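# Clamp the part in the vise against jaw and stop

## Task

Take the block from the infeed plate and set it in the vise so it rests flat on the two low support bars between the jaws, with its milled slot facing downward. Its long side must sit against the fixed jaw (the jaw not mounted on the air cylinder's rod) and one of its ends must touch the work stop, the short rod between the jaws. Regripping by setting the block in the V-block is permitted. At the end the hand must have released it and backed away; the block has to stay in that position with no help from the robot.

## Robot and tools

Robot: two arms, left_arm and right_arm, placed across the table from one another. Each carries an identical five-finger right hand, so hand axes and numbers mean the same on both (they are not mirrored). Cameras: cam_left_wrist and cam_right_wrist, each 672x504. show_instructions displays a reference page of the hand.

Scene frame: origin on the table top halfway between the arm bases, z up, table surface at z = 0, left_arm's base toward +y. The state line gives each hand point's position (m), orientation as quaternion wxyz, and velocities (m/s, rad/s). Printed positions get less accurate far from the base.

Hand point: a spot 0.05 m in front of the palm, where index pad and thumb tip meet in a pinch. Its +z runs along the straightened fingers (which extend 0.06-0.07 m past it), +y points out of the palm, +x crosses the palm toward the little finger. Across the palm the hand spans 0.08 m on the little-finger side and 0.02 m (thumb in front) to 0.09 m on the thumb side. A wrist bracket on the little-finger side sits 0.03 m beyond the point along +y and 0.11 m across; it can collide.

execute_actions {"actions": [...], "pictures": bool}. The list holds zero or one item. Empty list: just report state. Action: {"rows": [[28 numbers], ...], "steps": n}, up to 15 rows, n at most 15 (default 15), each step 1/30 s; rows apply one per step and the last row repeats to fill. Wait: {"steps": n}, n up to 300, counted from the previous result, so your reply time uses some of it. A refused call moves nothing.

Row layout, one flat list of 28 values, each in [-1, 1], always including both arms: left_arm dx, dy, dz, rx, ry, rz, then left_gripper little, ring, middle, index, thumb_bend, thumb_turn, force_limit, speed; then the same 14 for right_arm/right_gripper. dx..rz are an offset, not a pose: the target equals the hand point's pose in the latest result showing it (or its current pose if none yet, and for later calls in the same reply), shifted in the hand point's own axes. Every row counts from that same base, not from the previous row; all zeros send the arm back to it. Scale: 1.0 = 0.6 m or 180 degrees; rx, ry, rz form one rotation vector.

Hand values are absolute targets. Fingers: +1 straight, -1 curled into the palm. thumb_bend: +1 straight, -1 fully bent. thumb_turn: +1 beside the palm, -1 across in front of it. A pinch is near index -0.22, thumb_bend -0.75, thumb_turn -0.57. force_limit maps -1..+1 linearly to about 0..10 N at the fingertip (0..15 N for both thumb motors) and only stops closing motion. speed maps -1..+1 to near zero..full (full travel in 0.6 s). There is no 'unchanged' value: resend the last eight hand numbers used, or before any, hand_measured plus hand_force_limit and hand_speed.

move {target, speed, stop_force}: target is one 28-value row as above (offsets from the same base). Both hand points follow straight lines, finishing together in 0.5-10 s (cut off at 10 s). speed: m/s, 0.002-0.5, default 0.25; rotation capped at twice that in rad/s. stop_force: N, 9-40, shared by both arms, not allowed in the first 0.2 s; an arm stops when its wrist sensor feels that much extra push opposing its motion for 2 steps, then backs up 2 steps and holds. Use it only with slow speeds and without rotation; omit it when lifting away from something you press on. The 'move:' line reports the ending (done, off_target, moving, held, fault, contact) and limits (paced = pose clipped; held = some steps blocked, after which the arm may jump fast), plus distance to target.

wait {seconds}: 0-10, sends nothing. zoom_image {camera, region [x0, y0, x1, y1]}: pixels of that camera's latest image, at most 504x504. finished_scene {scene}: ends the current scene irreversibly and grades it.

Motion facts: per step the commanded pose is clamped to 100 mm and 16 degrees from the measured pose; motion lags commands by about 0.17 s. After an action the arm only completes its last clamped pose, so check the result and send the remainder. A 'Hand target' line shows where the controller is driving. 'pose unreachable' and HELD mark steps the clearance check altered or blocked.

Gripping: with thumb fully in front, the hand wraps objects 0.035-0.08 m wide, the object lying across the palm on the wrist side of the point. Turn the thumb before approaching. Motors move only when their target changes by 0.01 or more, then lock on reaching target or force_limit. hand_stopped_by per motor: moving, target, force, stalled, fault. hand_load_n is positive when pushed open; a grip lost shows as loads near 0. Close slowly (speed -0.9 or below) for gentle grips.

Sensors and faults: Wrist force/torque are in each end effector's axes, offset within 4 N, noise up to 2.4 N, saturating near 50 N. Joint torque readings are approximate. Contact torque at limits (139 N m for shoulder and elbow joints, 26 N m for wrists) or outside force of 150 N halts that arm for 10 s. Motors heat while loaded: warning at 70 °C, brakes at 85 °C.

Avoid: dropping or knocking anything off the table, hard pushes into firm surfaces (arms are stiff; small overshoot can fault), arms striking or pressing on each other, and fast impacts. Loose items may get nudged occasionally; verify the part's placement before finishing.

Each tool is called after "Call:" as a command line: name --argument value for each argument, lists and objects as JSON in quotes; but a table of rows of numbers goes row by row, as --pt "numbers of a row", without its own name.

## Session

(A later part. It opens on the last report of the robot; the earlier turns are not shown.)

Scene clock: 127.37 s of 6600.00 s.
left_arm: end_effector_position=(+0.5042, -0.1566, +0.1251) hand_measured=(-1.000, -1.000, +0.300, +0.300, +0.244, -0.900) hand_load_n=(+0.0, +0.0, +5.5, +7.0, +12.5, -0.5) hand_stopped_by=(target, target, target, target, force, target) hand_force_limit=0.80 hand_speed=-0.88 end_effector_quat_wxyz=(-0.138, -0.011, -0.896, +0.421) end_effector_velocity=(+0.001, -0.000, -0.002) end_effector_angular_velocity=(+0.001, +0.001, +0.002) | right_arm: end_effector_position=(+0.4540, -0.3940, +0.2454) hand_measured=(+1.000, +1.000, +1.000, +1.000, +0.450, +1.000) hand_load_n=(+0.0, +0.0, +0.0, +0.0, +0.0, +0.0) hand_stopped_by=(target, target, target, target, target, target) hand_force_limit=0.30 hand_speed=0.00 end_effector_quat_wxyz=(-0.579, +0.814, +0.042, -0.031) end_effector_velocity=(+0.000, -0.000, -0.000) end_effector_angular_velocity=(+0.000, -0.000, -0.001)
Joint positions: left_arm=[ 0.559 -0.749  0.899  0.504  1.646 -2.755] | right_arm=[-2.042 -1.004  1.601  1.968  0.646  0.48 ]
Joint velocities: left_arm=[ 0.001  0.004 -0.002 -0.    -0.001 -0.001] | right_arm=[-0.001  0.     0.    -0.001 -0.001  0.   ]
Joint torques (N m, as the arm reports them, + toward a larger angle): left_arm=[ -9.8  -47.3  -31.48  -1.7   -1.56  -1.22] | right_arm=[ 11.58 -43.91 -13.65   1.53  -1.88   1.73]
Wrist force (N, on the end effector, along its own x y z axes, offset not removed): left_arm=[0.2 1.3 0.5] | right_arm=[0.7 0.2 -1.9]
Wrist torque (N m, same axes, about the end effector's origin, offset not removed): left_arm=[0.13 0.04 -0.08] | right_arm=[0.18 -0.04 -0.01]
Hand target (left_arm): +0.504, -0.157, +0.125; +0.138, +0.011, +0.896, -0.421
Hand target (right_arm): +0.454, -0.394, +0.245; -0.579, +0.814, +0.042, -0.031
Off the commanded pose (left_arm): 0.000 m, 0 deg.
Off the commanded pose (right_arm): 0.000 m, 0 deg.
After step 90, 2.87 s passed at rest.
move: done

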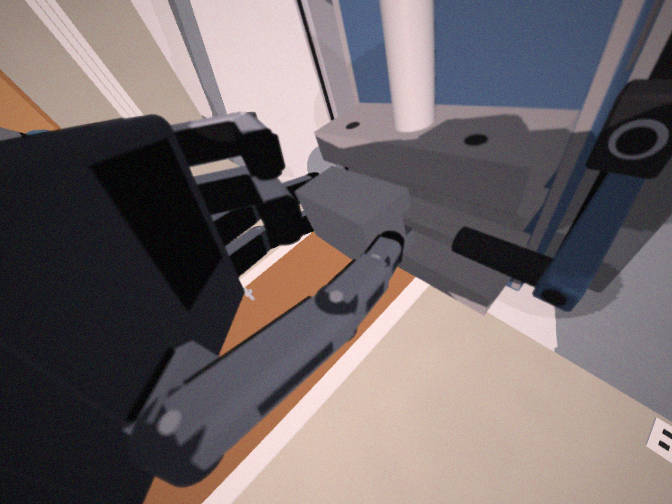

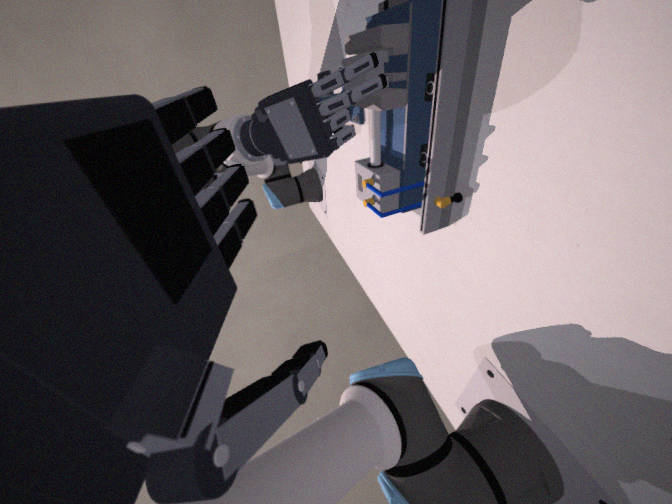

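Call:
move --target '[-0.002,0,0,0.0058,0.0167,0.0135,-1,-1,0.3,0.3,-0.1,-0.9,0.8,-0.88,0,0,0,0,0,0,1,1,1,1,0.45,1,0.3,0]' --speed 0.03

Call:
move --target '[0.013,0.0375,0.0304,0,0,0,-1,-1,0.3,0.3,-0.1,-0.9,0.8,-0.88,0,0,0,0,0,0,1,1,1,1,0.45,1,0.3,0]' --speed 0.006 --stop_force 9

Call:
zoom_image --camera "cam_right_wrist" --region '[300, 10, 440, 130]'

Scene clock: 136.03 s of 6600.00 s.
left_arm: end_effector_position=(+0.5053, -0.1565, +0.1254) hand_measured=(-1.000, -1.000, +0.300, +0.300, +0.244, -0.900) hand_load_n=(+0.0, +0.0, +5.5, +7.0, +12.5, -0.5) hand_stopped_by=(target, target, target, target, force, target) hand_force_limit=0.80 hand_speed=-0.88 end_effector_quat_wxyz=(-0.123, -0.042, -0.895, +0.426) end_effector_velocity=(+0.000, -0.000, -0.000) end_effector_angular_velocity=(+0.000, -0.000, -0.008) | right_arm: end_effector_position=(+0.4540, -0.3940, +0.2454) hand_measured=(+1.000, +1.000, +1.000, +1.000, +0.450, +1.000) hand_load_n=(+0.0, +0.0, +0.0, +0.0, +0.0, +0.0) hand_stopped_by=(target, target, target, target, target, target) hand_force_limit=0.30 hand_speed=0.00 end_effector_quat_wxyz=(-0.579, +0.814, +0.042, -0.031) end_effector_velocity=(+0.000, +0.000, -0.000) end_effector_angular_velocity=(-0.000, -0.001, +0.000)
Joint positions: left_arm=[ 0.58  -0.744  0.89   0.514  1.718 -2.699] | right_arm=[-2.042 -1.004  1.601  1.968  0.646  0.48 ]
Joint velocities: left_arm=[ 0.002  0.002 -0.002  0.001  0.008  0.007] | right_arm=[ 0.    -0.    -0.    -0.001 -0.     0.   ]
Joint torques (N m, as the arm reports them, + toward a larger angle): left_arm=[  9.77 -47.33 -31.57   1.89   2.03   1.87] | right_arm=[ 12.89 -43.37 -23.99   1.89  -1.86   1.83]
Wrist force (N, on the end effector, along its own x y z axes, offset not removed): left_arm=[1.8 0.2 1.8] | right_arm=[-0.2 0.3 -0.9]
Wrist torque (N m, same axes, about the end effector's origin, offset not removed): left_arm=[-0.18 -0.30 -0.01] | right_arm=[0.20 0.12 -0.08]
Hand target (left_arm): +0.505, -0.156, +0.125; +0.123, +0.042, +0.895, -0.426
Hand target (right_arm): +0.454, -0.394, +0.245; -0.579, +0.814, +0.042, -0.031
Off the commanded pose (left_arm): 0.000 m, 0 deg.
Off the commanded pose (right_arm): 0.000 m, 0 deg.
After step 90, 4.27 s passed at rest.
move: done

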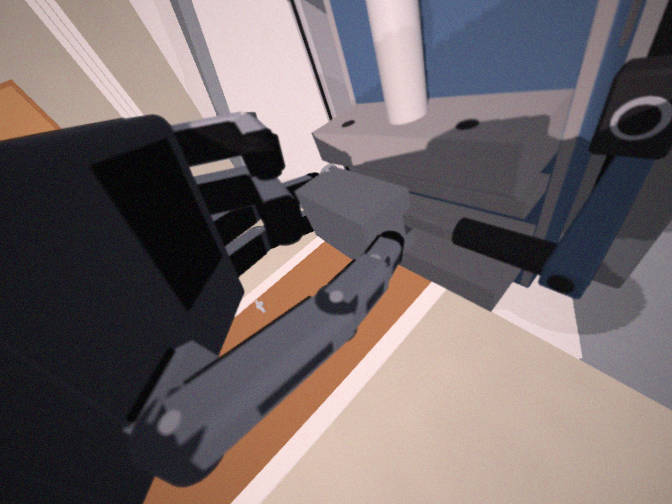

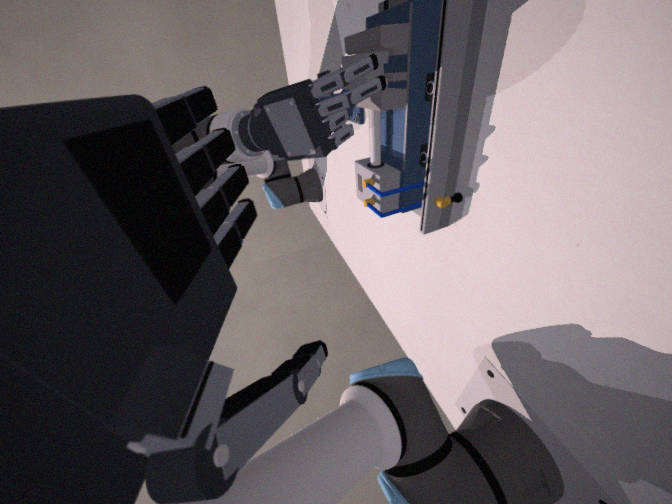

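Scene clock: 138.10 s of 6600.00 s.
left_arm: end_effector_position=(+0.5053, -0.1565, +0.1151) hand_measured=(-1.000, -1.000, +0.300, +0.300, +0.244, -0.900) hand_load_n=(+0.0, +0.0, +6.0, +6.5, +13.0, +0.0) hand_stopped_by=(target, target, target, target, force, target) hand_force_limit=0.80 hand_speed=-0.88 end_effector_quat_wxyz=(-0.123, -0.042, -0.895, +0.426) end_effector_velocity=(-0.000, -0.000, +0.001) end_effector_angular_velocity=(+0.002, +0.001, -0.001) | right_arm: end_effector_position=(+0.4540, -0.3940, +0.2454) hand_measured=(+1.000, +1.000, +1.000, +1.000, +0.450, +1.000) hand_load_n=(+0.0, +0.0, +0.0, +0.0, +0.0, +0.0) hand_stopped_by=(target, target, target, target, target, target) hand_force_limit=0.30 hand_speed=0.00 end_effector_quat_wxyz=(-0.579, +0.814, +0.042, -0.031) end_effector_velocity=(-0.000, +0.000, -0.000) end_effector_angular_velocity=(-0.000, -0.000, +0.000)
Joint positions: left_arm=[ 0.58  -0.739  0.907  0.492  1.718 -2.699] | right_arm=[-2.042 -1.004  1.601  1.968  0.646  0.48 ]
Joint velocities: left_arm=[-0.001  0.001 -0.004  0.005 -0.    -0.   ] | right_arm=[ 0.    -0.    -0.    -0.001  0.     0.   ]
Joint torques (N m, as the arm reports them, + toward a larger angle): left_arm=[ -9.97 -58.44 -31.36   1.98  -0.63  -1.26] | right_arm=[ 12.32 -44.63 -23.43   1.9   -1.67   1.75]
Wrist force (N, on the end effector, along its own x y z axes, offset not removed): left_arm=[-0.2 -0.7 2.1] | right_arm=[0.0 1.0 0.2]
Wrist torque (N m, same axes, about the end effector's origin, offset not removed): left_arm=[-0.15 -0.08 -0.12] | right_arm=[0.26 0.08 -0.08]
Hand target (left_arm): +0.505, -0.157, +0.115; +0.124, +0.042, +0.895, -0.426
Hand target (right_arm): +0.454, -0.394, +0.245; -0.579, +0.814, +0.042, -0.031
Off the commanded pose (left_arm): 0.020 m, 0 deg.
Off the commanded pose (right_arm): 0.000 m, 0 deg.
move: contact (left_arm)

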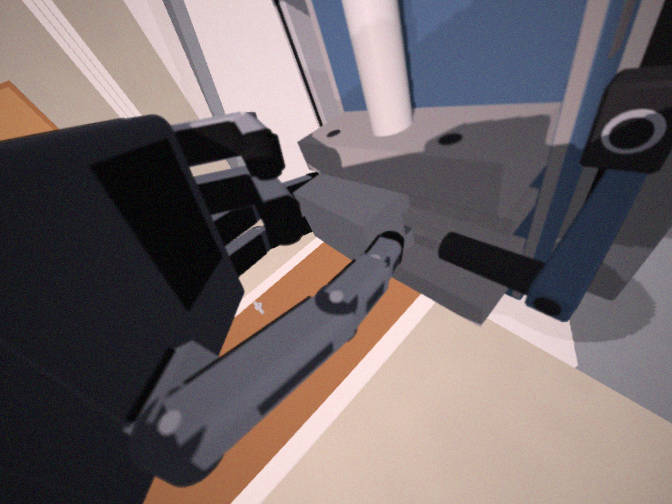

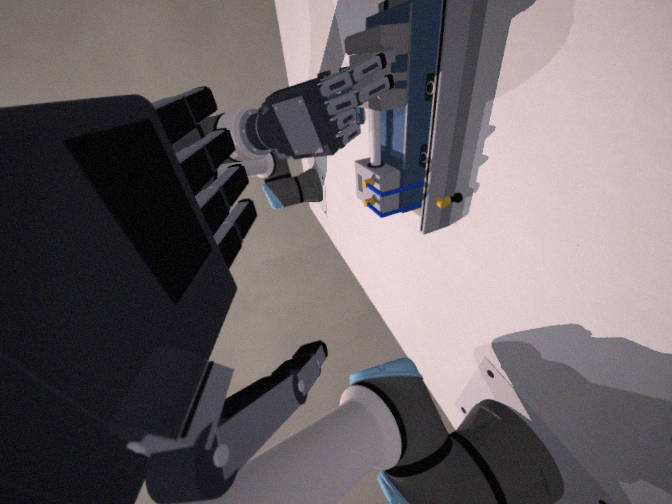

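Region (300, 10, 440, 130) of cam_right_wrist's 672x504 image, scaled by 3.600, with more detail than that image has; it fills the top 432 rows of this view, and the rest is white.

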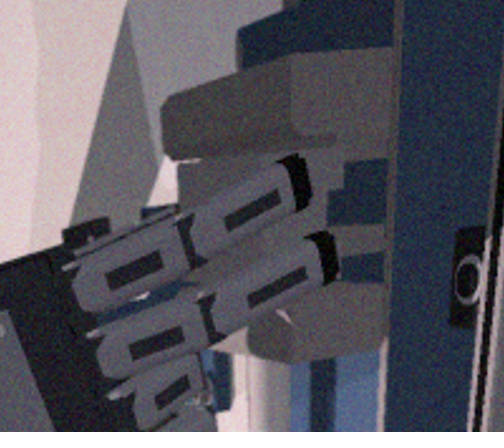

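Call:
move --target '[-0.016,0.0034,0.0027,0,0,0,-1,-1,0.3,0.3,-0.1,-0.9,0.8,-0.88,0,0,0,0,0,0,1,1,1,1,0.45,1,0.3,0]' --speed 0.005 --stop_force 9

Call:
move --target '[0,0,0,0,0,0,-1,-1,0.42,0.42,0.36,-0.9,0.8,-0.7,0,0,0,0,0,0,1,1,1,1,0.45,1,0.3,0]'

Call:
move --target '[-0.05,-0.15,-0.122,0,0,0,-1,-1,0.42,0.42,0.36,-0.9,0.8,-0.7,0,0,0,-0.11,0,0,-1,-1,1,1,0.45,-1,0.3,0]' --speed 0.1

Scene clock: 145.37 s of 6600.00 s.
left_arm: end_effector_position=(+0.5092, -0.1563, +0.1152) hand_measured=(-1.000, -1.000, +0.302, +0.300, +0.244, -0.900) hand_load_n=(+0.0, +0.0, +10.5, +5.5, +11.5, -5.5) hand_stopped_by=(target, target, target, target, force, target) hand_force_limit=0.80 hand_speed=-0.88 end_effector_quat_wxyz=(-0.123, -0.042, -0.895, +0.426) end_effector_velocity=(-0.002, -0.000, +0.000) end_effector_angular_velocity=(-0.001, -0.001, +0.002) | right_arm: end_effector_position=(+0.4540, -0.3940, +0.2454) hand_measured=(+1.000, +1.000, +1.000, +1.000, +0.450, +1.000) hand_load_n=(+0.0, +0.0, +0.0, +0.0, +0.0, +0.0) hand_stopped_by=(target, target, target, target, target, target) hand_force_limit=0.30 hand_speed=0.00 end_effector_quat_wxyz=(-0.579, +0.814, +0.042, -0.031) end_effector_velocity=(+0.000, +0.000, +0.000) end_effector_angular_velocity=(+0.000, -0.001, +0.000)
Joint positions: left_arm=[ 0.585 -0.732  0.895  0.498  1.722 -2.696] | right_arm=[-2.042 -1.004  1.601  1.968  0.646  0.48 ]
Joint velocities: left_arm=[-0.003 -0.003  0.005 -0.004 -0.004 -0.003] | right_arm=[ 0.001 -0.    -0.    -0.    -0.001  0.   ]
Joint torques (N m, as the arm reports them, + toward a larger angle): left_arm=[ -3.33 -58.43  -9.73  -1.53  -3.71  -0.81] | right_arm=[ 12.63 -43.78 -23.58   1.77  -1.73   1.74]
Wrist force (N, on the end effector, along its own x y z axes, offset not removed): left_arm=[9.0 -4.0 1.6] | right_arm=[2.1 -1.1 -1.7]
Wrist torque (N m, same axes, about the end effector's origin, offset not removed): left_arm=[0.17 -0.31 -0.30] | right_arm=[0.01 -0.29 -0.04]
Hand target (left_arm): +0.509, -0.156, +0.115; +0.123, +0.042, +0.895, -0.426
Hand target (right_arm): +0.454, -0.394, +0.245; -0.579, +0.814, +0.042, -0.031
Off the commanded pose (left_arm): 0.006 m, 0 deg.
Off the commanded pose (right_arm): 0.000 m, 0 deg.
After step 90, 3.13 s passed at rest.
move: contact (left_arm)

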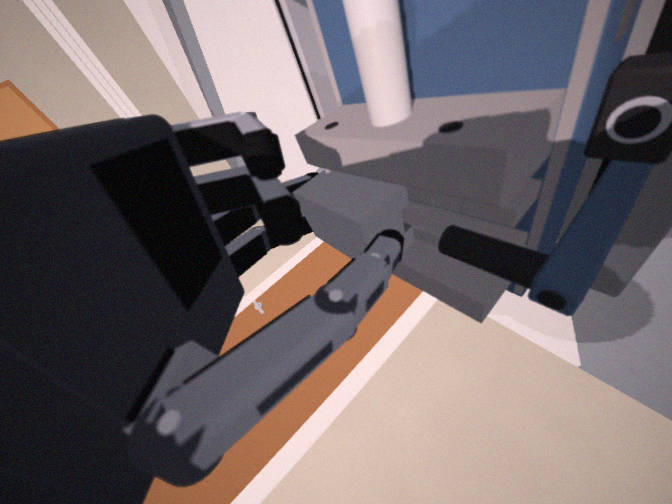

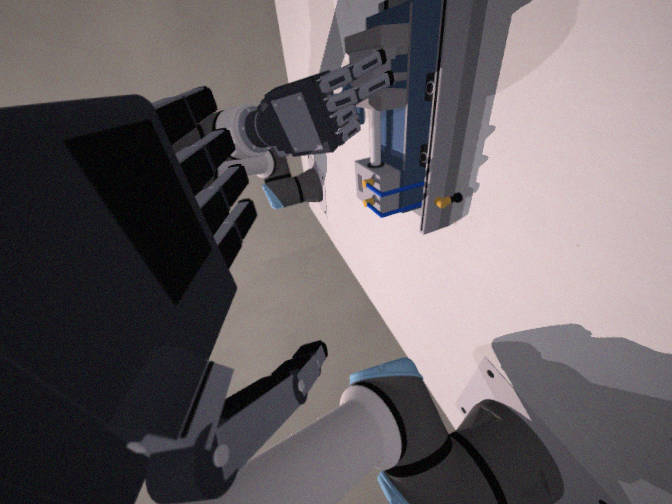

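Scene clock: 146.03 s of 6600.00 s.
left_arm: end_effector_position=(+0.5092, -0.1563, +0.1152) hand_measured=(-1.000, -1.000, +0.420, +0.420, +0.360, -0.900) hand_load_n=(+0.0, +0.0, +0.0, +0.0, +0.0, +0.0) hand_stopped_by=(target, target, target, target, target, target) hand_force_limit=0.80 hand_speed=-0.70 end_effector_quat_wxyz=(-0.123, -0.042, -0.895, +0.426) end_effector_velocity=(+0.000, +0.000, -0.000) end_effector_angular_velocity=(+0.001, +0.000, +0.000) | right_arm: end_effector_position=(+0.4540, -0.3940, +0.2454) hand_measured=(+1.000, +1.000, +1.000, +1.000, +0.450, +1.000) hand_load_n=(+0.0, +0.0, +0.0, +0.0, +0.0, +0.0) hand_stopped_by=(target, target, target, target, target, target) hand_force_limit=0.30 hand_speed=0.00 end_effector_quat_wxyz=(-0.579, +0.814, +0.042, -0.031) end_effector_velocity=(-0.000, +0.000, +0.000) end_effector_angular_velocity=(+0.000, +0.002, +0.001)
Joint positions: left_arm=[ 0.585 -0.732  0.895  0.498  1.722 -2.696] | right_arm=[-2.042 -1.004  1.601  1.968  0.646  0.48 ]
Joint velocities: left_arm=[0.001 0.    0.    0.    0.    0.   ] | right_arm=[ 0.    -0.     0.     0.002  0.001  0.   ]
Joint torques (N m, as the arm reports them, + toward a larger angle): left_arm=[  8.85 -45.7  -30.92   2.07   2.01   1.73] | right_arm=[ 12.64 -44.32 -23.61   1.86  -1.6    1.74]
Wrist force (N, on the end effector, along its own x y z axes, offset not removed): left_arm=[0.0 0.3 1.4] | right_arm=[1.5 0.0 -0.7]
Wrist torque (N m, same axes, about the end effector's origin, offset not removed): left_arm=[0.06 0.02 -0.11] | right_arm=[0.13 -0.21 -0.05]
Hand target (left_arm): +0.509, -0.156, +0.115; +0.123, +0.042, +0.895, -0.426
Hand target (right_arm): +0.454, -0.394, +0.245; -0.579, +0.814, +0.042, -0.031
Off the commanded pose (left_arm): 0.000 m, 0 deg.
Off the commanded pose (right_arm): 0.000 m, 0 deg.
move: done

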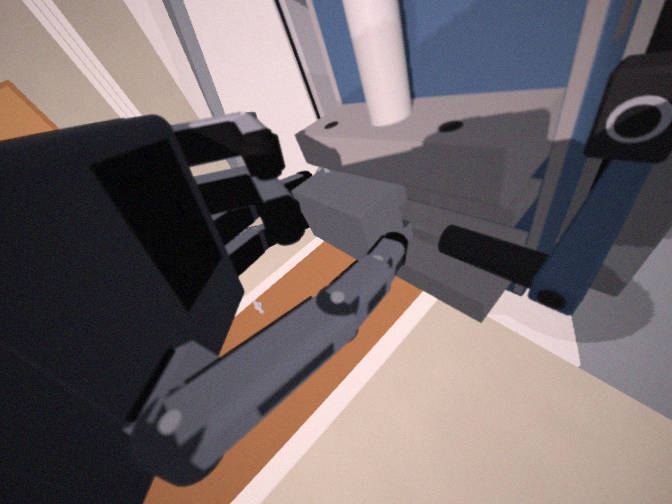

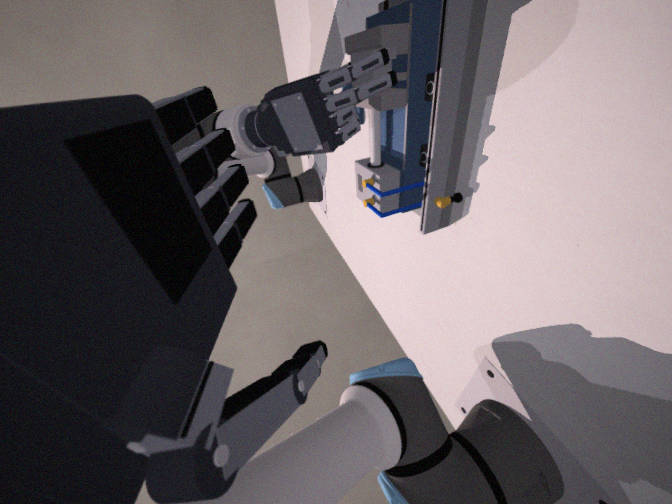

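Scene clock: 148.17 s of 6600.00 s.
left_arm: end_effector_position=(+0.5081, -0.1558, +0.2349) hand_measured=(-1.000, -1.000, +0.420, +0.420, +0.360, -0.900) hand_load_n=(+0.0, +0.0, +0.0, +0.0, +0.0, +0.0) hand_stopped_by=(target, target, target, target, target, target) hand_force_limit=0.80 hand_speed=-0.70 end_effector_quat_wxyz=(-0.123, -0.042, -0.895, +0.426) end_effector_velocity=(+0.000, -0.000, +0.001) end_effector_angular_velocity=(-0.000, +0.000, +0.000) | right_arm: end_effector_position=(+0.4542, -0.3942, +0.2453) hand_measured=(-1.000, -1.000, +1.000, +1.000, +0.450, -1.000) hand_load_n=(+0.0, +0.0, +0.0, +0.0, +0.0, +0.0) hand_stopped_by=(target, target, target, target, target, target) hand_force_limit=0.30 hand_speed=0.00 end_effector_quat_wxyz=(-0.430, +0.901, +0.047, -0.023) end_effector_velocity=(-0.000, -0.000, +0.000) end_effector_angular_velocity=(-0.005, +0.000, -0.000)
Joint positions: left_arm=[ 0.584 -0.742  0.606  0.797  1.721 -2.696] | right_arm=[-1.935 -1.074  1.425  1.72   0.798  0.909]
Joint velocities: left_arm=[ 0.     0.003 -0.009  0.006 -0.    -0.   ] | right_arm=[ 0.001 -0.001 -0.002 -0.002  0.003  0.005]
Joint torques (N m, as the arm reports them, + toward a larger angle): left_arm=[ -8.16 -44.97 -30.2    2.16   0.11  -1.17] | right_arm=[ 14.74 -47.64 -28.38   0.14   0.91   1.77]
Wrist force (N, on the end effector, along its own x y z axes, offset not removed): left_arm=[1.2 -1.0 0.9] | right_arm=[-0.5 0.9 -1.8]
Wrist torque (N m, same axes, about the end effector's origin, offset not removed): left_arm=[-0.13 -0.22 -0.12] | right_arm=[0.36 0.20 -0.09]
Hand target (left_arm): +0.508, -0.156, +0.235; +0.123, +0.042, +0.895, -0.426
Hand target (right_arm): +0.454, -0.394, +0.245; -0.430, +0.901, +0.047, -0.023
Off the commanded pose (left_arm): 0.000 m, 0 deg.
Off the commanded pose (right_arm): 0.000 m, 0 deg.
move: done

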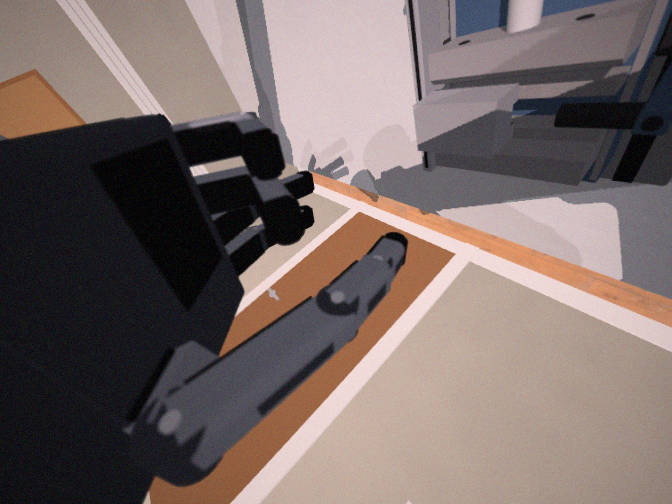

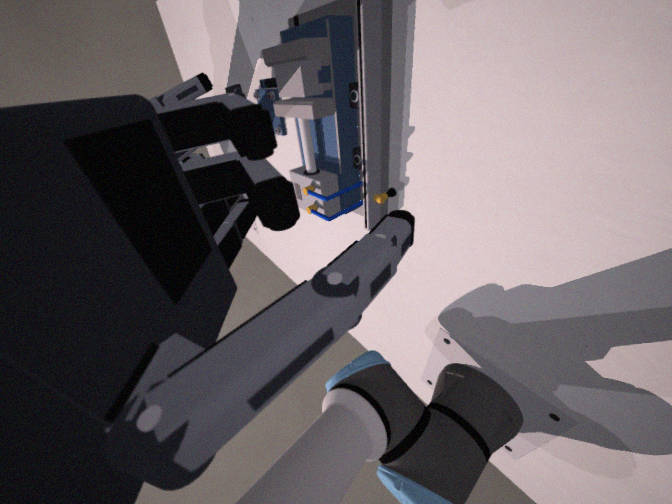

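Call:
execute_actions --actions '[]'

Scene clock: 157.83 s of 6600.00 s.
left_arm: end_effector_position=(+0.5081, -0.1558, +0.2351) hand_measured=(-1.000, -1.000, +0.420, +0.420, +0.360, -0.900) hand_load_n=(+0.0, +0.0, +0.0, +0.0, +0.0, +0.0) hand_stopped_by=(target, target, target, target, target, target) hand_force_limit=0.80 hand_speed=-0.70 end_effector_quat_wxyz=(-0.123, -0.042, -0.895, +0.426) end_effector_velocity=(+0.000, +0.000, +0.001) end_effector_angular_velocity=(-0.001, -0.000, +0.001) | right_arm: end_effector_position=(+0.4542, -0.3942, +0.2453) hand_measured=(-1.000, -1.000, +1.000, +1.000, +0.450, -1.000) hand_load_n=(+0.0, +0.0, +0.0, +0.0, +0.0, +0.0) hand_stopped_by=(target, target, target, target, target, target) hand_force_limit=0.30 hand_speed=0.00 end_effector_quat_wxyz=(-0.430, +0.901, +0.047, -0.023) end_effector_velocity=(-0.000, +0.000, +0.000) end_effector_angular_velocity=(+0.001, +0.000, +0.000)
Joint positions: left_arm=[ 0.584 -0.742  0.605  0.797  1.721 -2.696] | right_arm=[-1.935 -1.074  1.424  1.72   0.798  0.909]
Joint velocities: left_arm=[ 0.    -0.001 -0.     0.    -0.001 -0.   ] | right_arm=[ 0.  0.  0.  0. -0. -0.]
Joint torques (N m, as the arm reports them, + toward a larger angle): left_arm=[  8.7  -45.19 -30.63   2.09   2.04  -0.28] | right_arm=[ 13.63 -48.02 -28.36   0.24   0.68   1.81]
Wrist force (N, on the end effector, along its own x y z axes, offset not removed): left_arm=[-0.1 -0.1 1.5] | right_arm=[1.4 -0.9 -2.6]
Wrist torque (N m, same axes, about the end effector's origin, offset not removed): left_arm=[0.02 -0.01 -0.22] | right_arm=[-0.01 -0.11 -0.01]
Hand target (left_arm): +0.508, -0.156, +0.235; +0.123, +0.042, +0.895, -0.426
Hand target (right_arm): +0.454, -0.394, +0.245; -0.430, +0.901, +0.047, -0.023
Off the commanded pose (left_arm): 0.000 m, 0 deg.
Off the commanded pose (right_arm): 0.000 m, 0 deg.
Steps of this call (steps 1 to 90: nothing new was sent; then 6.67 s passed at rest). Readings (end_effector_position | what the end effector reports):
1: left_arm (+0.5081, -0.1558, +0.2350) | right_arm (+0.4542, -0.3942, +0.2453) | left_arm hand_measured=(-1.000, -1.000, +0.420, +0.420, +0.360, -0.900) hand_load_n=(+0.0, +0.0, +0.0, +0.0, +0.0, +0.0) hand_stopped_by=(target, target, target, target, target, target) hand_force_limit=0.80 hand_speed=-0.70 | right_arm hand_measured=(-1.000, -1.000, +1.000, +1.000, +0.450, -1.000) hand_load_n=(+0.0, +0.0, +0.0, +0.0, +0.0, +0.0) hand_stopped_by=(target, target, target, target, target, target) hand_force_limit=0.30 hand_speed=0.00
2: left_arm (+0.5081, -0.1558, +0.2350) | right_arm (+0.4542, -0.3942, +0.2453) | left_arm hand_measured=(-1.000, -1.000, +0.420, +0.420, +0.360, -0.900) hand_load_n=(+0.0, +0.0, +0.0, +0.0, +0.0, +0.0) hand_stopped_by=(target, target, target, target, target, target) hand_force_limit=0.80 hand_speed=-0.70 | right_arm hand_measured=(-1.000, -1.000, +1.000, +1.000, +0.450, -1.000) hand_load_n=(+0.0, +0.0, +0.0, +0.0, +0.0, +0.0) hand_stopped_by=(target, target, target, target, target, target) hand_force_limit=0.30 hand_speed=0.00
4: left_arm (+0.5081, -0.1558, +0.2350) | right_arm (+0.4542, -0.3942, +0.2453) | left_arm hand_measured=(-1.000, -1.000, +0.420, +0.420, +0.360, -0.900) hand_load_n=(+0.0, +0.0, +0.0, +0.0, +0.0, +0.0) hand_stopped_by=(target, target, target, target, target, target) hand_force_limit=0.80 hand_speed=-0.70 | right_arm hand_measured=(-1.000, -1.000, +1.000, +1.000, +0.450, -1.000) hand_load_n=(+0.0, +0.0, +0.0, +0.0, +0.0, +0.0) hand_stopped_by=(target, target, target, target, target, target) hand_force_limit=0.30 hand_speed=0.00
8: left_arm (+0.5081, -0.1558, +0.2351) | right_arm (+0.4542, -0.3942, +0.2453) | left_arm hand_measured=(-1.000, -1.000, +0.420, +0.420, +0.360, -0.900) hand_load_n=(+0.0, +0.0, +0.0, +0.0, +0.0, +0.0) hand_stopped_by=(target, target, target, target, target, target) hand_force_limit=0.80 hand_speed=-0.70 | right_arm hand_measured=(-1.000, -1.000, +1.000, +1.000, +0.450, -1.000) hand_load_n=(+0.0, +0.0, +0.0, +0.0, +0.0, +0.0) hand_stopped_by=(target, target, target, target, target, target) hand_force_limit=0.30 hand_speed=0.00
90: the state above

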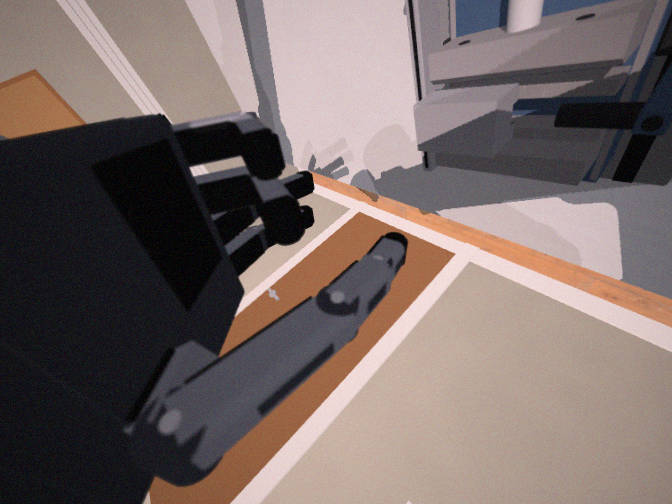

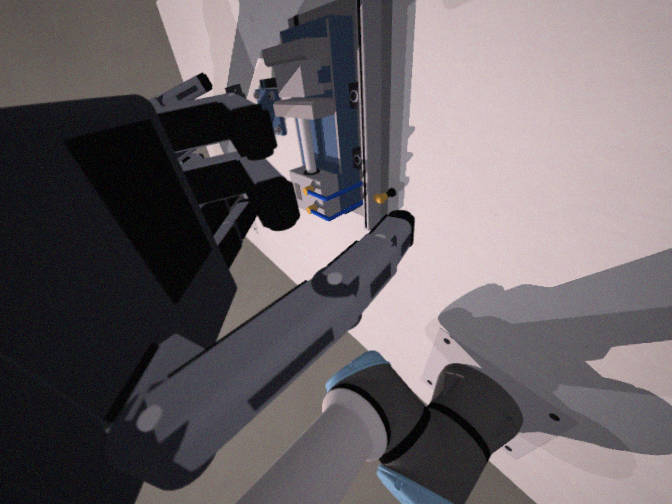

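Call:
move --target '[-0.022,0.304,-0.504,0,0,0,-1,-1,0.42,0.42,0.36,-0.9,0.8,-0.7,0.0903,-0.0862,0.358,0,0,0,-1,-1,1,1,0.45,-1,0.3,0]' --speed 0.2

Scene clock: 170.00 s of 6600.00 s.
left_arm: end_effector_position=(+0.4975, +0.1938, +0.2840) hand_measured=(-1.000, -1.000, +0.420, +0.420, +0.360, -0.900) hand_load_n=(+0.0, +0.0, +0.0, +0.0, +0.0, +0.0) hand_stopped_by=(target, target, target, target, target, target) hand_force_limit=0.80 hand_speed=-0.70 end_effector_quat_wxyz=(-0.123, -0.042, -0.895, +0.427) end_effector_velocity=(-0.000, +0.001, +0.000) end_effector_angular_velocity=(+0.000, +0.000, -0.001) | right_arm: end_effector_position=(+0.4873, -0.1902, +0.1505) hand_measured=(-1.000, -1.000, +1.000, +1.000, +0.450, -1.000) hand_load_n=(+0.0, +0.0, +0.0, +0.0, +0.0, +0.0) hand_stopped_by=(target, target, target, target, target, target) hand_force_limit=0.30 hand_speed=0.00 end_effector_quat_wxyz=(-0.430, +0.901, +0.047, -0.023) end_effector_velocity=(+0.001, +0.000, -0.000) end_effector_angular_velocity=(-0.001, -0.001, -0.001)
Joint positions: left_arm=[ 0.958 -1.406  1.494  0.645  2.011 -2.447] | right_arm=[-1.529 -0.871  1.234  1.269  0.682  1.493]
Joint velocities: left_arm=[ 0.003 -0.001  0.001  0.001  0.003  0.003] | right_arm=[ 0.001  0.001 -0.002 -0.002  0.001  0.003]
Joint torques (N m, as the arm reports them, + toward a larger angle): left_arm=[  9.88 -34.94 -11.42   2.38   2.21   1.44] | right_arm=[ 15.27 -32.08 -29.68  -0.15   0.46   1.9 ]
Wrist force (N, on the end effector, along its own x y z axes, offset not removed): left_arm=[-0.3 -0.6 0.9] | right_arm=[-0.9 -0.9 -2.1]
Wrist torque (N m, same axes, about the end effector's origin, offset not removed): left_arm=[-0.08 0.04 -0.19] | right_arm=[0.07 0.27 -0.21]
Hand target (left_arm): +0.498, +0.194, +0.284; +0.123, +0.042, +0.895, -0.427
Hand target (right_arm): +0.487, -0.190, +0.150; -0.430, +0.901, +0.047, -0.023
Off the commanded pose (left_arm): 0.001 m, 0 deg.
Off the commanded pose (right_arm): 0.000 m, 0 deg.
After step 90, 6.90 s passed at rest.
move: done

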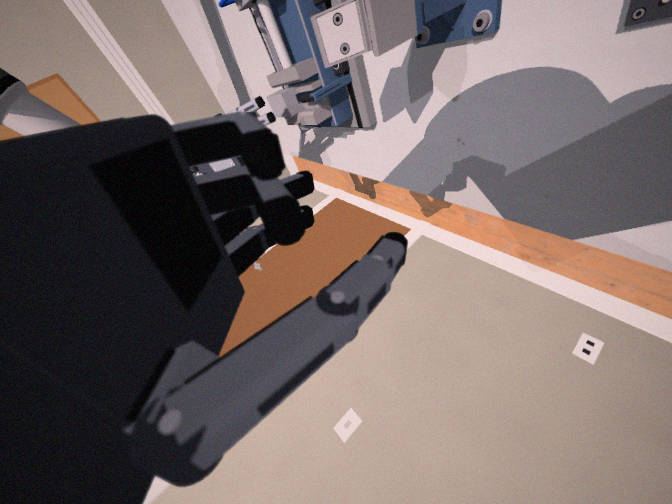

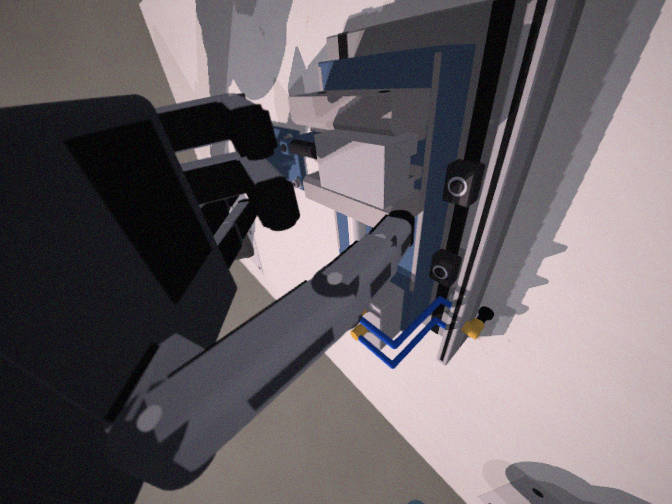

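Lower 0.04.

Call:
move --target '[0,0,0,0,0,0,-1,-1,0.42,0.42,0.36,-0.9,0.8,-0.7,0,0.0518,0.0419,0,0,0,-1,-1,1,1,0.45,-1,0.3,0]' --speed 0.03 --stop_force 10

Scene clock: 175.47 s of 6600.00 s.
left_arm: end_effector_position=(+0.4975, +0.1938, +0.2840) hand_measured=(-1.000, -1.000, +0.420, +0.420, +0.360, -0.900) hand_load_n=(+0.0, +0.0, +0.0, +0.0, +0.0, +0.0) hand_stopped_by=(target, target, target, target, target, target) hand_force_limit=0.80 hand_speed=-0.70 end_effector_quat_wxyz=(-0.123, -0.042, -0.895, +0.427) end_effector_velocity=(-0.000, -0.000, +0.000) end_effector_angular_velocity=(-0.001, -0.000, -0.000) | right_arm: end_effector_position=(+0.4872, -0.1901, +0.1106) hand_measured=(-1.000, -1.000, +1.000, +1.000, +0.450, -1.000) hand_load_n=(+0.0, +0.0, +0.0, +0.0, +0.0, +0.0) hand_stopped_by=(target, target, target, target, target, target) hand_force_limit=0.30 hand_speed=0.00 end_effector_quat_wxyz=(-0.430, +0.901, +0.047, -0.023) end_effector_velocity=(+0.000, -0.000, -0.002) end_effector_angular_velocity=(+0.000, +0.000, -0.001)
Joint positions: left_arm=[ 0.958 -1.406  1.494  0.645  2.011 -2.447] | right_arm=[-1.529 -0.833  1.276  1.189  0.682  1.493]
Joint velocities: left_arm=[-0.001 -0.     0.    -0.001  0.    -0.001] | right_arm=[-0.     0.002  0.002 -0.003 -0.     0.   ]
Joint torques (N m, as the arm reports them, + toward a larger angle): left_arm=[-10.6  -20.35 -31.05  -1.23  -1.2   -1.27] | right_arm=[ -5.16 -31.16  -9.15   0.23  -2.41  -0.86]
Wrist force (N, on the end effector, along its own x y z axes, offset not removed): left_arm=[2.3 -0.3 0.7] | right_arm=[0.3 -0.2 -2.3]
Wrist torque (N m, same axes, about the end effector's origin, offset not removed): left_arm=[0.06 -0.33 0.06] | right_arm=[0.21 0.09 -0.08]
Hand target (left_arm): +0.498, +0.194, +0.284; +0.123, +0.042, +0.895, -0.427
Hand target (right_arm): +0.487, -0.190, +0.111; -0.430, +0.901, +0.047, -0.023
Off the commanded pose (left_arm): 0.000 m, 0 deg.
Off the commanded pose (right_arm): 0.000 m, 0 deg.
After step 90, 0.83 s passed at rest.
move: done

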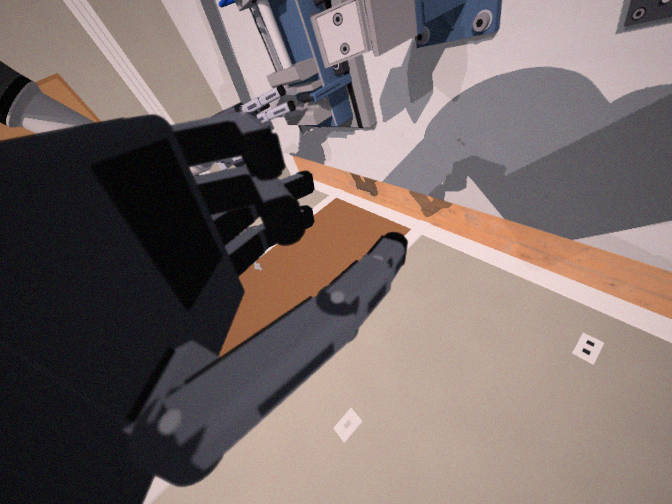

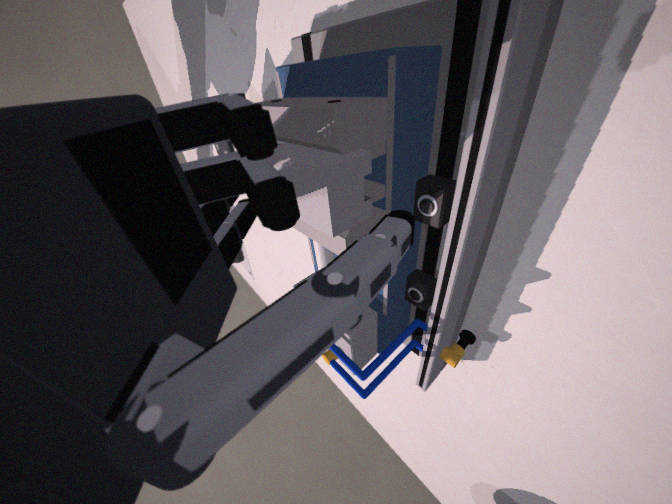

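Call:
move --target '[0,0,0,0,0,0,-1,-1,0.42,0.42,0.36,-0.9,0.8,-0.7,0.008,-0.0262,0.0324,0,0,0,-1,-1,1,1,0.45,-1,0.3,0]' --speed 0.015 --stop_force 10

Scene clock: 181.00 s of 6600.00 s.
left_arm: end_effector_position=(+0.4975, +0.1938, +0.2840) hand_measured=(-1.000, -1.000, +0.420, +0.420, +0.360, -0.900) hand_load_n=(+0.0, +0.0, +0.0, +0.0, +0.0, +0.0) hand_stopped_by=(target, target, target, target, target, target) hand_force_limit=0.80 hand_speed=-0.70 end_effector_quat_wxyz=(-0.123, -0.042, -0.895, +0.427) end_effector_velocity=(+0.000, -0.000, +0.000) end_effector_angular_velocity=(-0.001, -0.000, +0.001) | right_arm: end_effector_position=(+0.4894, -0.1648, +0.1106) hand_measured=(-1.000, -1.000, +1.000, +1.000, +0.450, -1.000) hand_load_n=(+0.0, +0.0, +0.0, +0.0, +0.0, +0.0) hand_stopped_by=(target, target, target, target, target, target) hand_force_limit=0.30 hand_speed=0.00 end_effector_quat_wxyz=(-0.430, +0.901, +0.047, -0.023) end_effector_velocity=(+0.000, +0.001, -0.000) end_effector_angular_velocity=(+0.000, +0.001, -0.000)
Joint positions: left_arm=[ 0.958 -1.406  1.494  0.645  2.011 -2.447] | right_arm=[-1.483 -0.815  1.228  1.162  0.68   1.566]
Joint velocities: left_arm=[ 0.    -0.    -0.    -0.001  0.    -0.001] | right_arm=[ 0.002  0.001 -0.002 -0.001 -0.     0.004]
Joint torques (N m, as the arm reports them, + toward a larger angle): left_arm=[ -9.6  -22.66 -30.16  -0.74  -1.19  -1.16] | right_arm=[ 12.17 -32.58 -27.13  -0.05  -2.42   2.06]
Wrist force (N, on the end effector, along its own x y z axes, offset not removed): left_arm=[1.7 -1.8 1.1] | right_arm=[1.0 -1.1 -2.4]
Wrist torque (N m, same axes, about the end effector's origin, offset not removed): left_arm=[-0.20 -0.27 -0.13] | right_arm=[0.10 0.00 -0.06]
Hand target (left_arm): +0.498, +0.194, +0.284; +0.123, +0.042, +0.895, -0.427
Hand target (right_arm): +0.489, -0.165, +0.111; -0.430, +0.901, +0.047, -0.023
Off the commanded pose (left_arm): 0.000 m, 0 deg.
Off the commanded pose (right_arm): 0.000 m, 0 deg.
After step 90, 0.57 s passed at rest.
move: done

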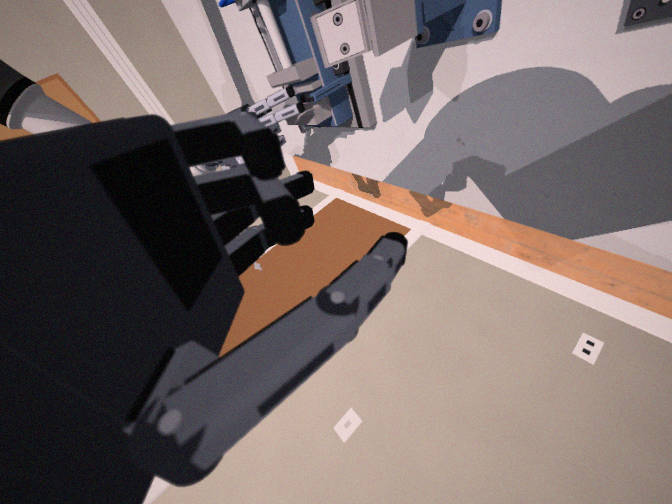

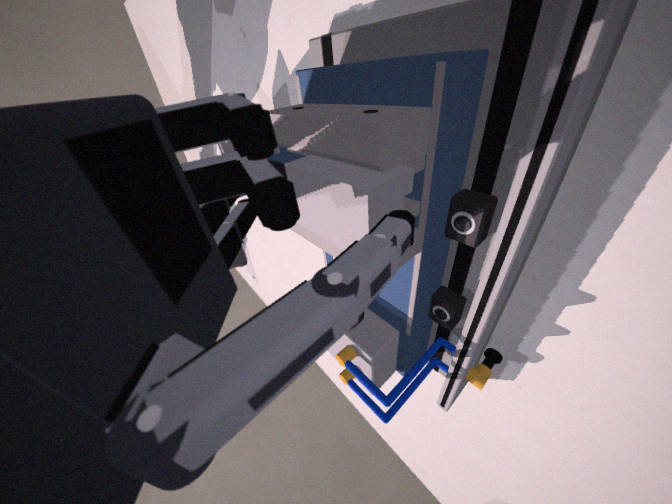

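Call:
move --target '[0,0,0,0,0,0,-1,-1,0.42,0.42,0.36,-0.9,0.8,-0.7,0.012,-0.0576,0.0712,0,0,0,-1,-1,1,1,0.45,-1,0.3,0]' --speed 0.008 --stop_force 10

Scene clock: 189.20 s of 6600.00 s.
left_arm: end_effector_position=(+0.4975, +0.1938, +0.2840) hand_measured=(-1.000, -1.000, +0.420, +0.420, +0.360, -0.900) hand_load_n=(+0.0, +0.0, +0.0, +0.0, +0.0, +0.0) hand_stopped_by=(target, target, target, target, target, target) hand_force_limit=0.80 hand_speed=-0.70 end_effector_quat_wxyz=(-0.123, -0.042, -0.895, +0.427) end_effector_velocity=(+0.000, -0.000, -0.000) end_effector_angular_velocity=(-0.000, +0.000, +0.001) | right_arm: end_effector_position=(+0.4903, -0.1329, +0.1105) hand_measured=(-1.000, -1.000, +1.000, +1.000, +0.458, -1.000) hand_load_n=(+0.0, +0.0, +0.0, +0.0, +11.5, +2.0) hand_stopped_by=(target, target, target, target, target, target) hand_force_limit=0.30 hand_speed=0.00 end_effector_quat_wxyz=(-0.430, +0.901, +0.047, -0.023) end_effector_velocity=(-0.001, -0.003, +0.000) end_effector_angular_velocity=(-0.001, +0.001, +0.000)
Joint positions: left_arm=[ 0.958 -1.406  1.494  0.645  2.011 -2.447] | right_arm=[-1.426 -0.793  1.169  1.129  0.682  1.656]
Joint velocities: left_arm=[ 0.     0.001 -0.    -0.001 -0.    -0.001] | right_arm=[-0.005 -0.003  0.006  0.004  0.001 -0.008]
Joint torques (N m, as the arm reports them, + toward a larger angle): left_arm=[ -8.69 -27.71 -29.47   0.49  -1.06  -1.11] | right_arm=[ -6.44 -54.77  -8.27   3.24  -2.74  -1.9 ]
Wrist force (N, on the end effector, along its own x y z axes, offset not removed): left_arm=[0.9 0.5 1.1] | right_arm=[-0.3 4.6 -14.9]
Wrist torque (N m, same axes, about the end effector's origin, offset not removed): left_arm=[0.11 -0.14 -0.13] | right_arm=[-0.03 0.14 0.13]
Hand target (left_arm): +0.498, +0.194, +0.284; +0.123, +0.042, +0.895, -0.427
Hand target (right_arm): +0.490, -0.133, +0.111; -0.430, +0.901, +0.047, -0.023
Off the commanded pose (left_arm): 0.000 m, 0 deg.
Off the commanded pose (right_arm): 0.024 m, 0 deg.
After step 90, 0.87 s passed at rest.
move: contact (right_arm)

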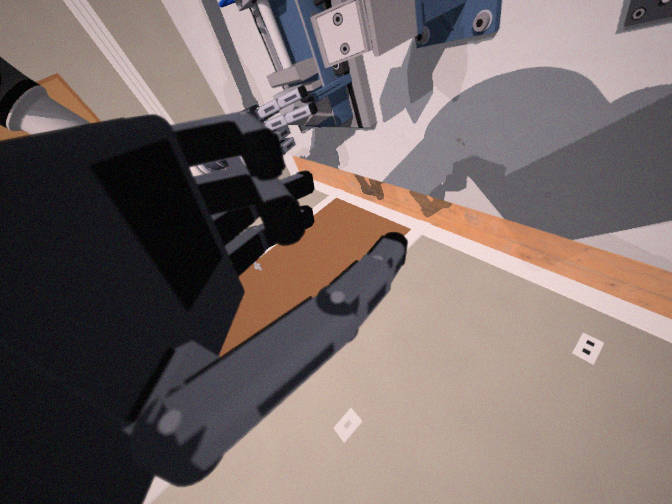

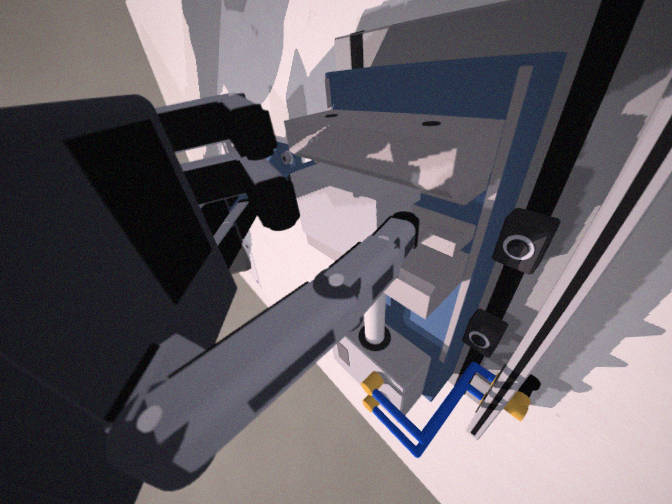

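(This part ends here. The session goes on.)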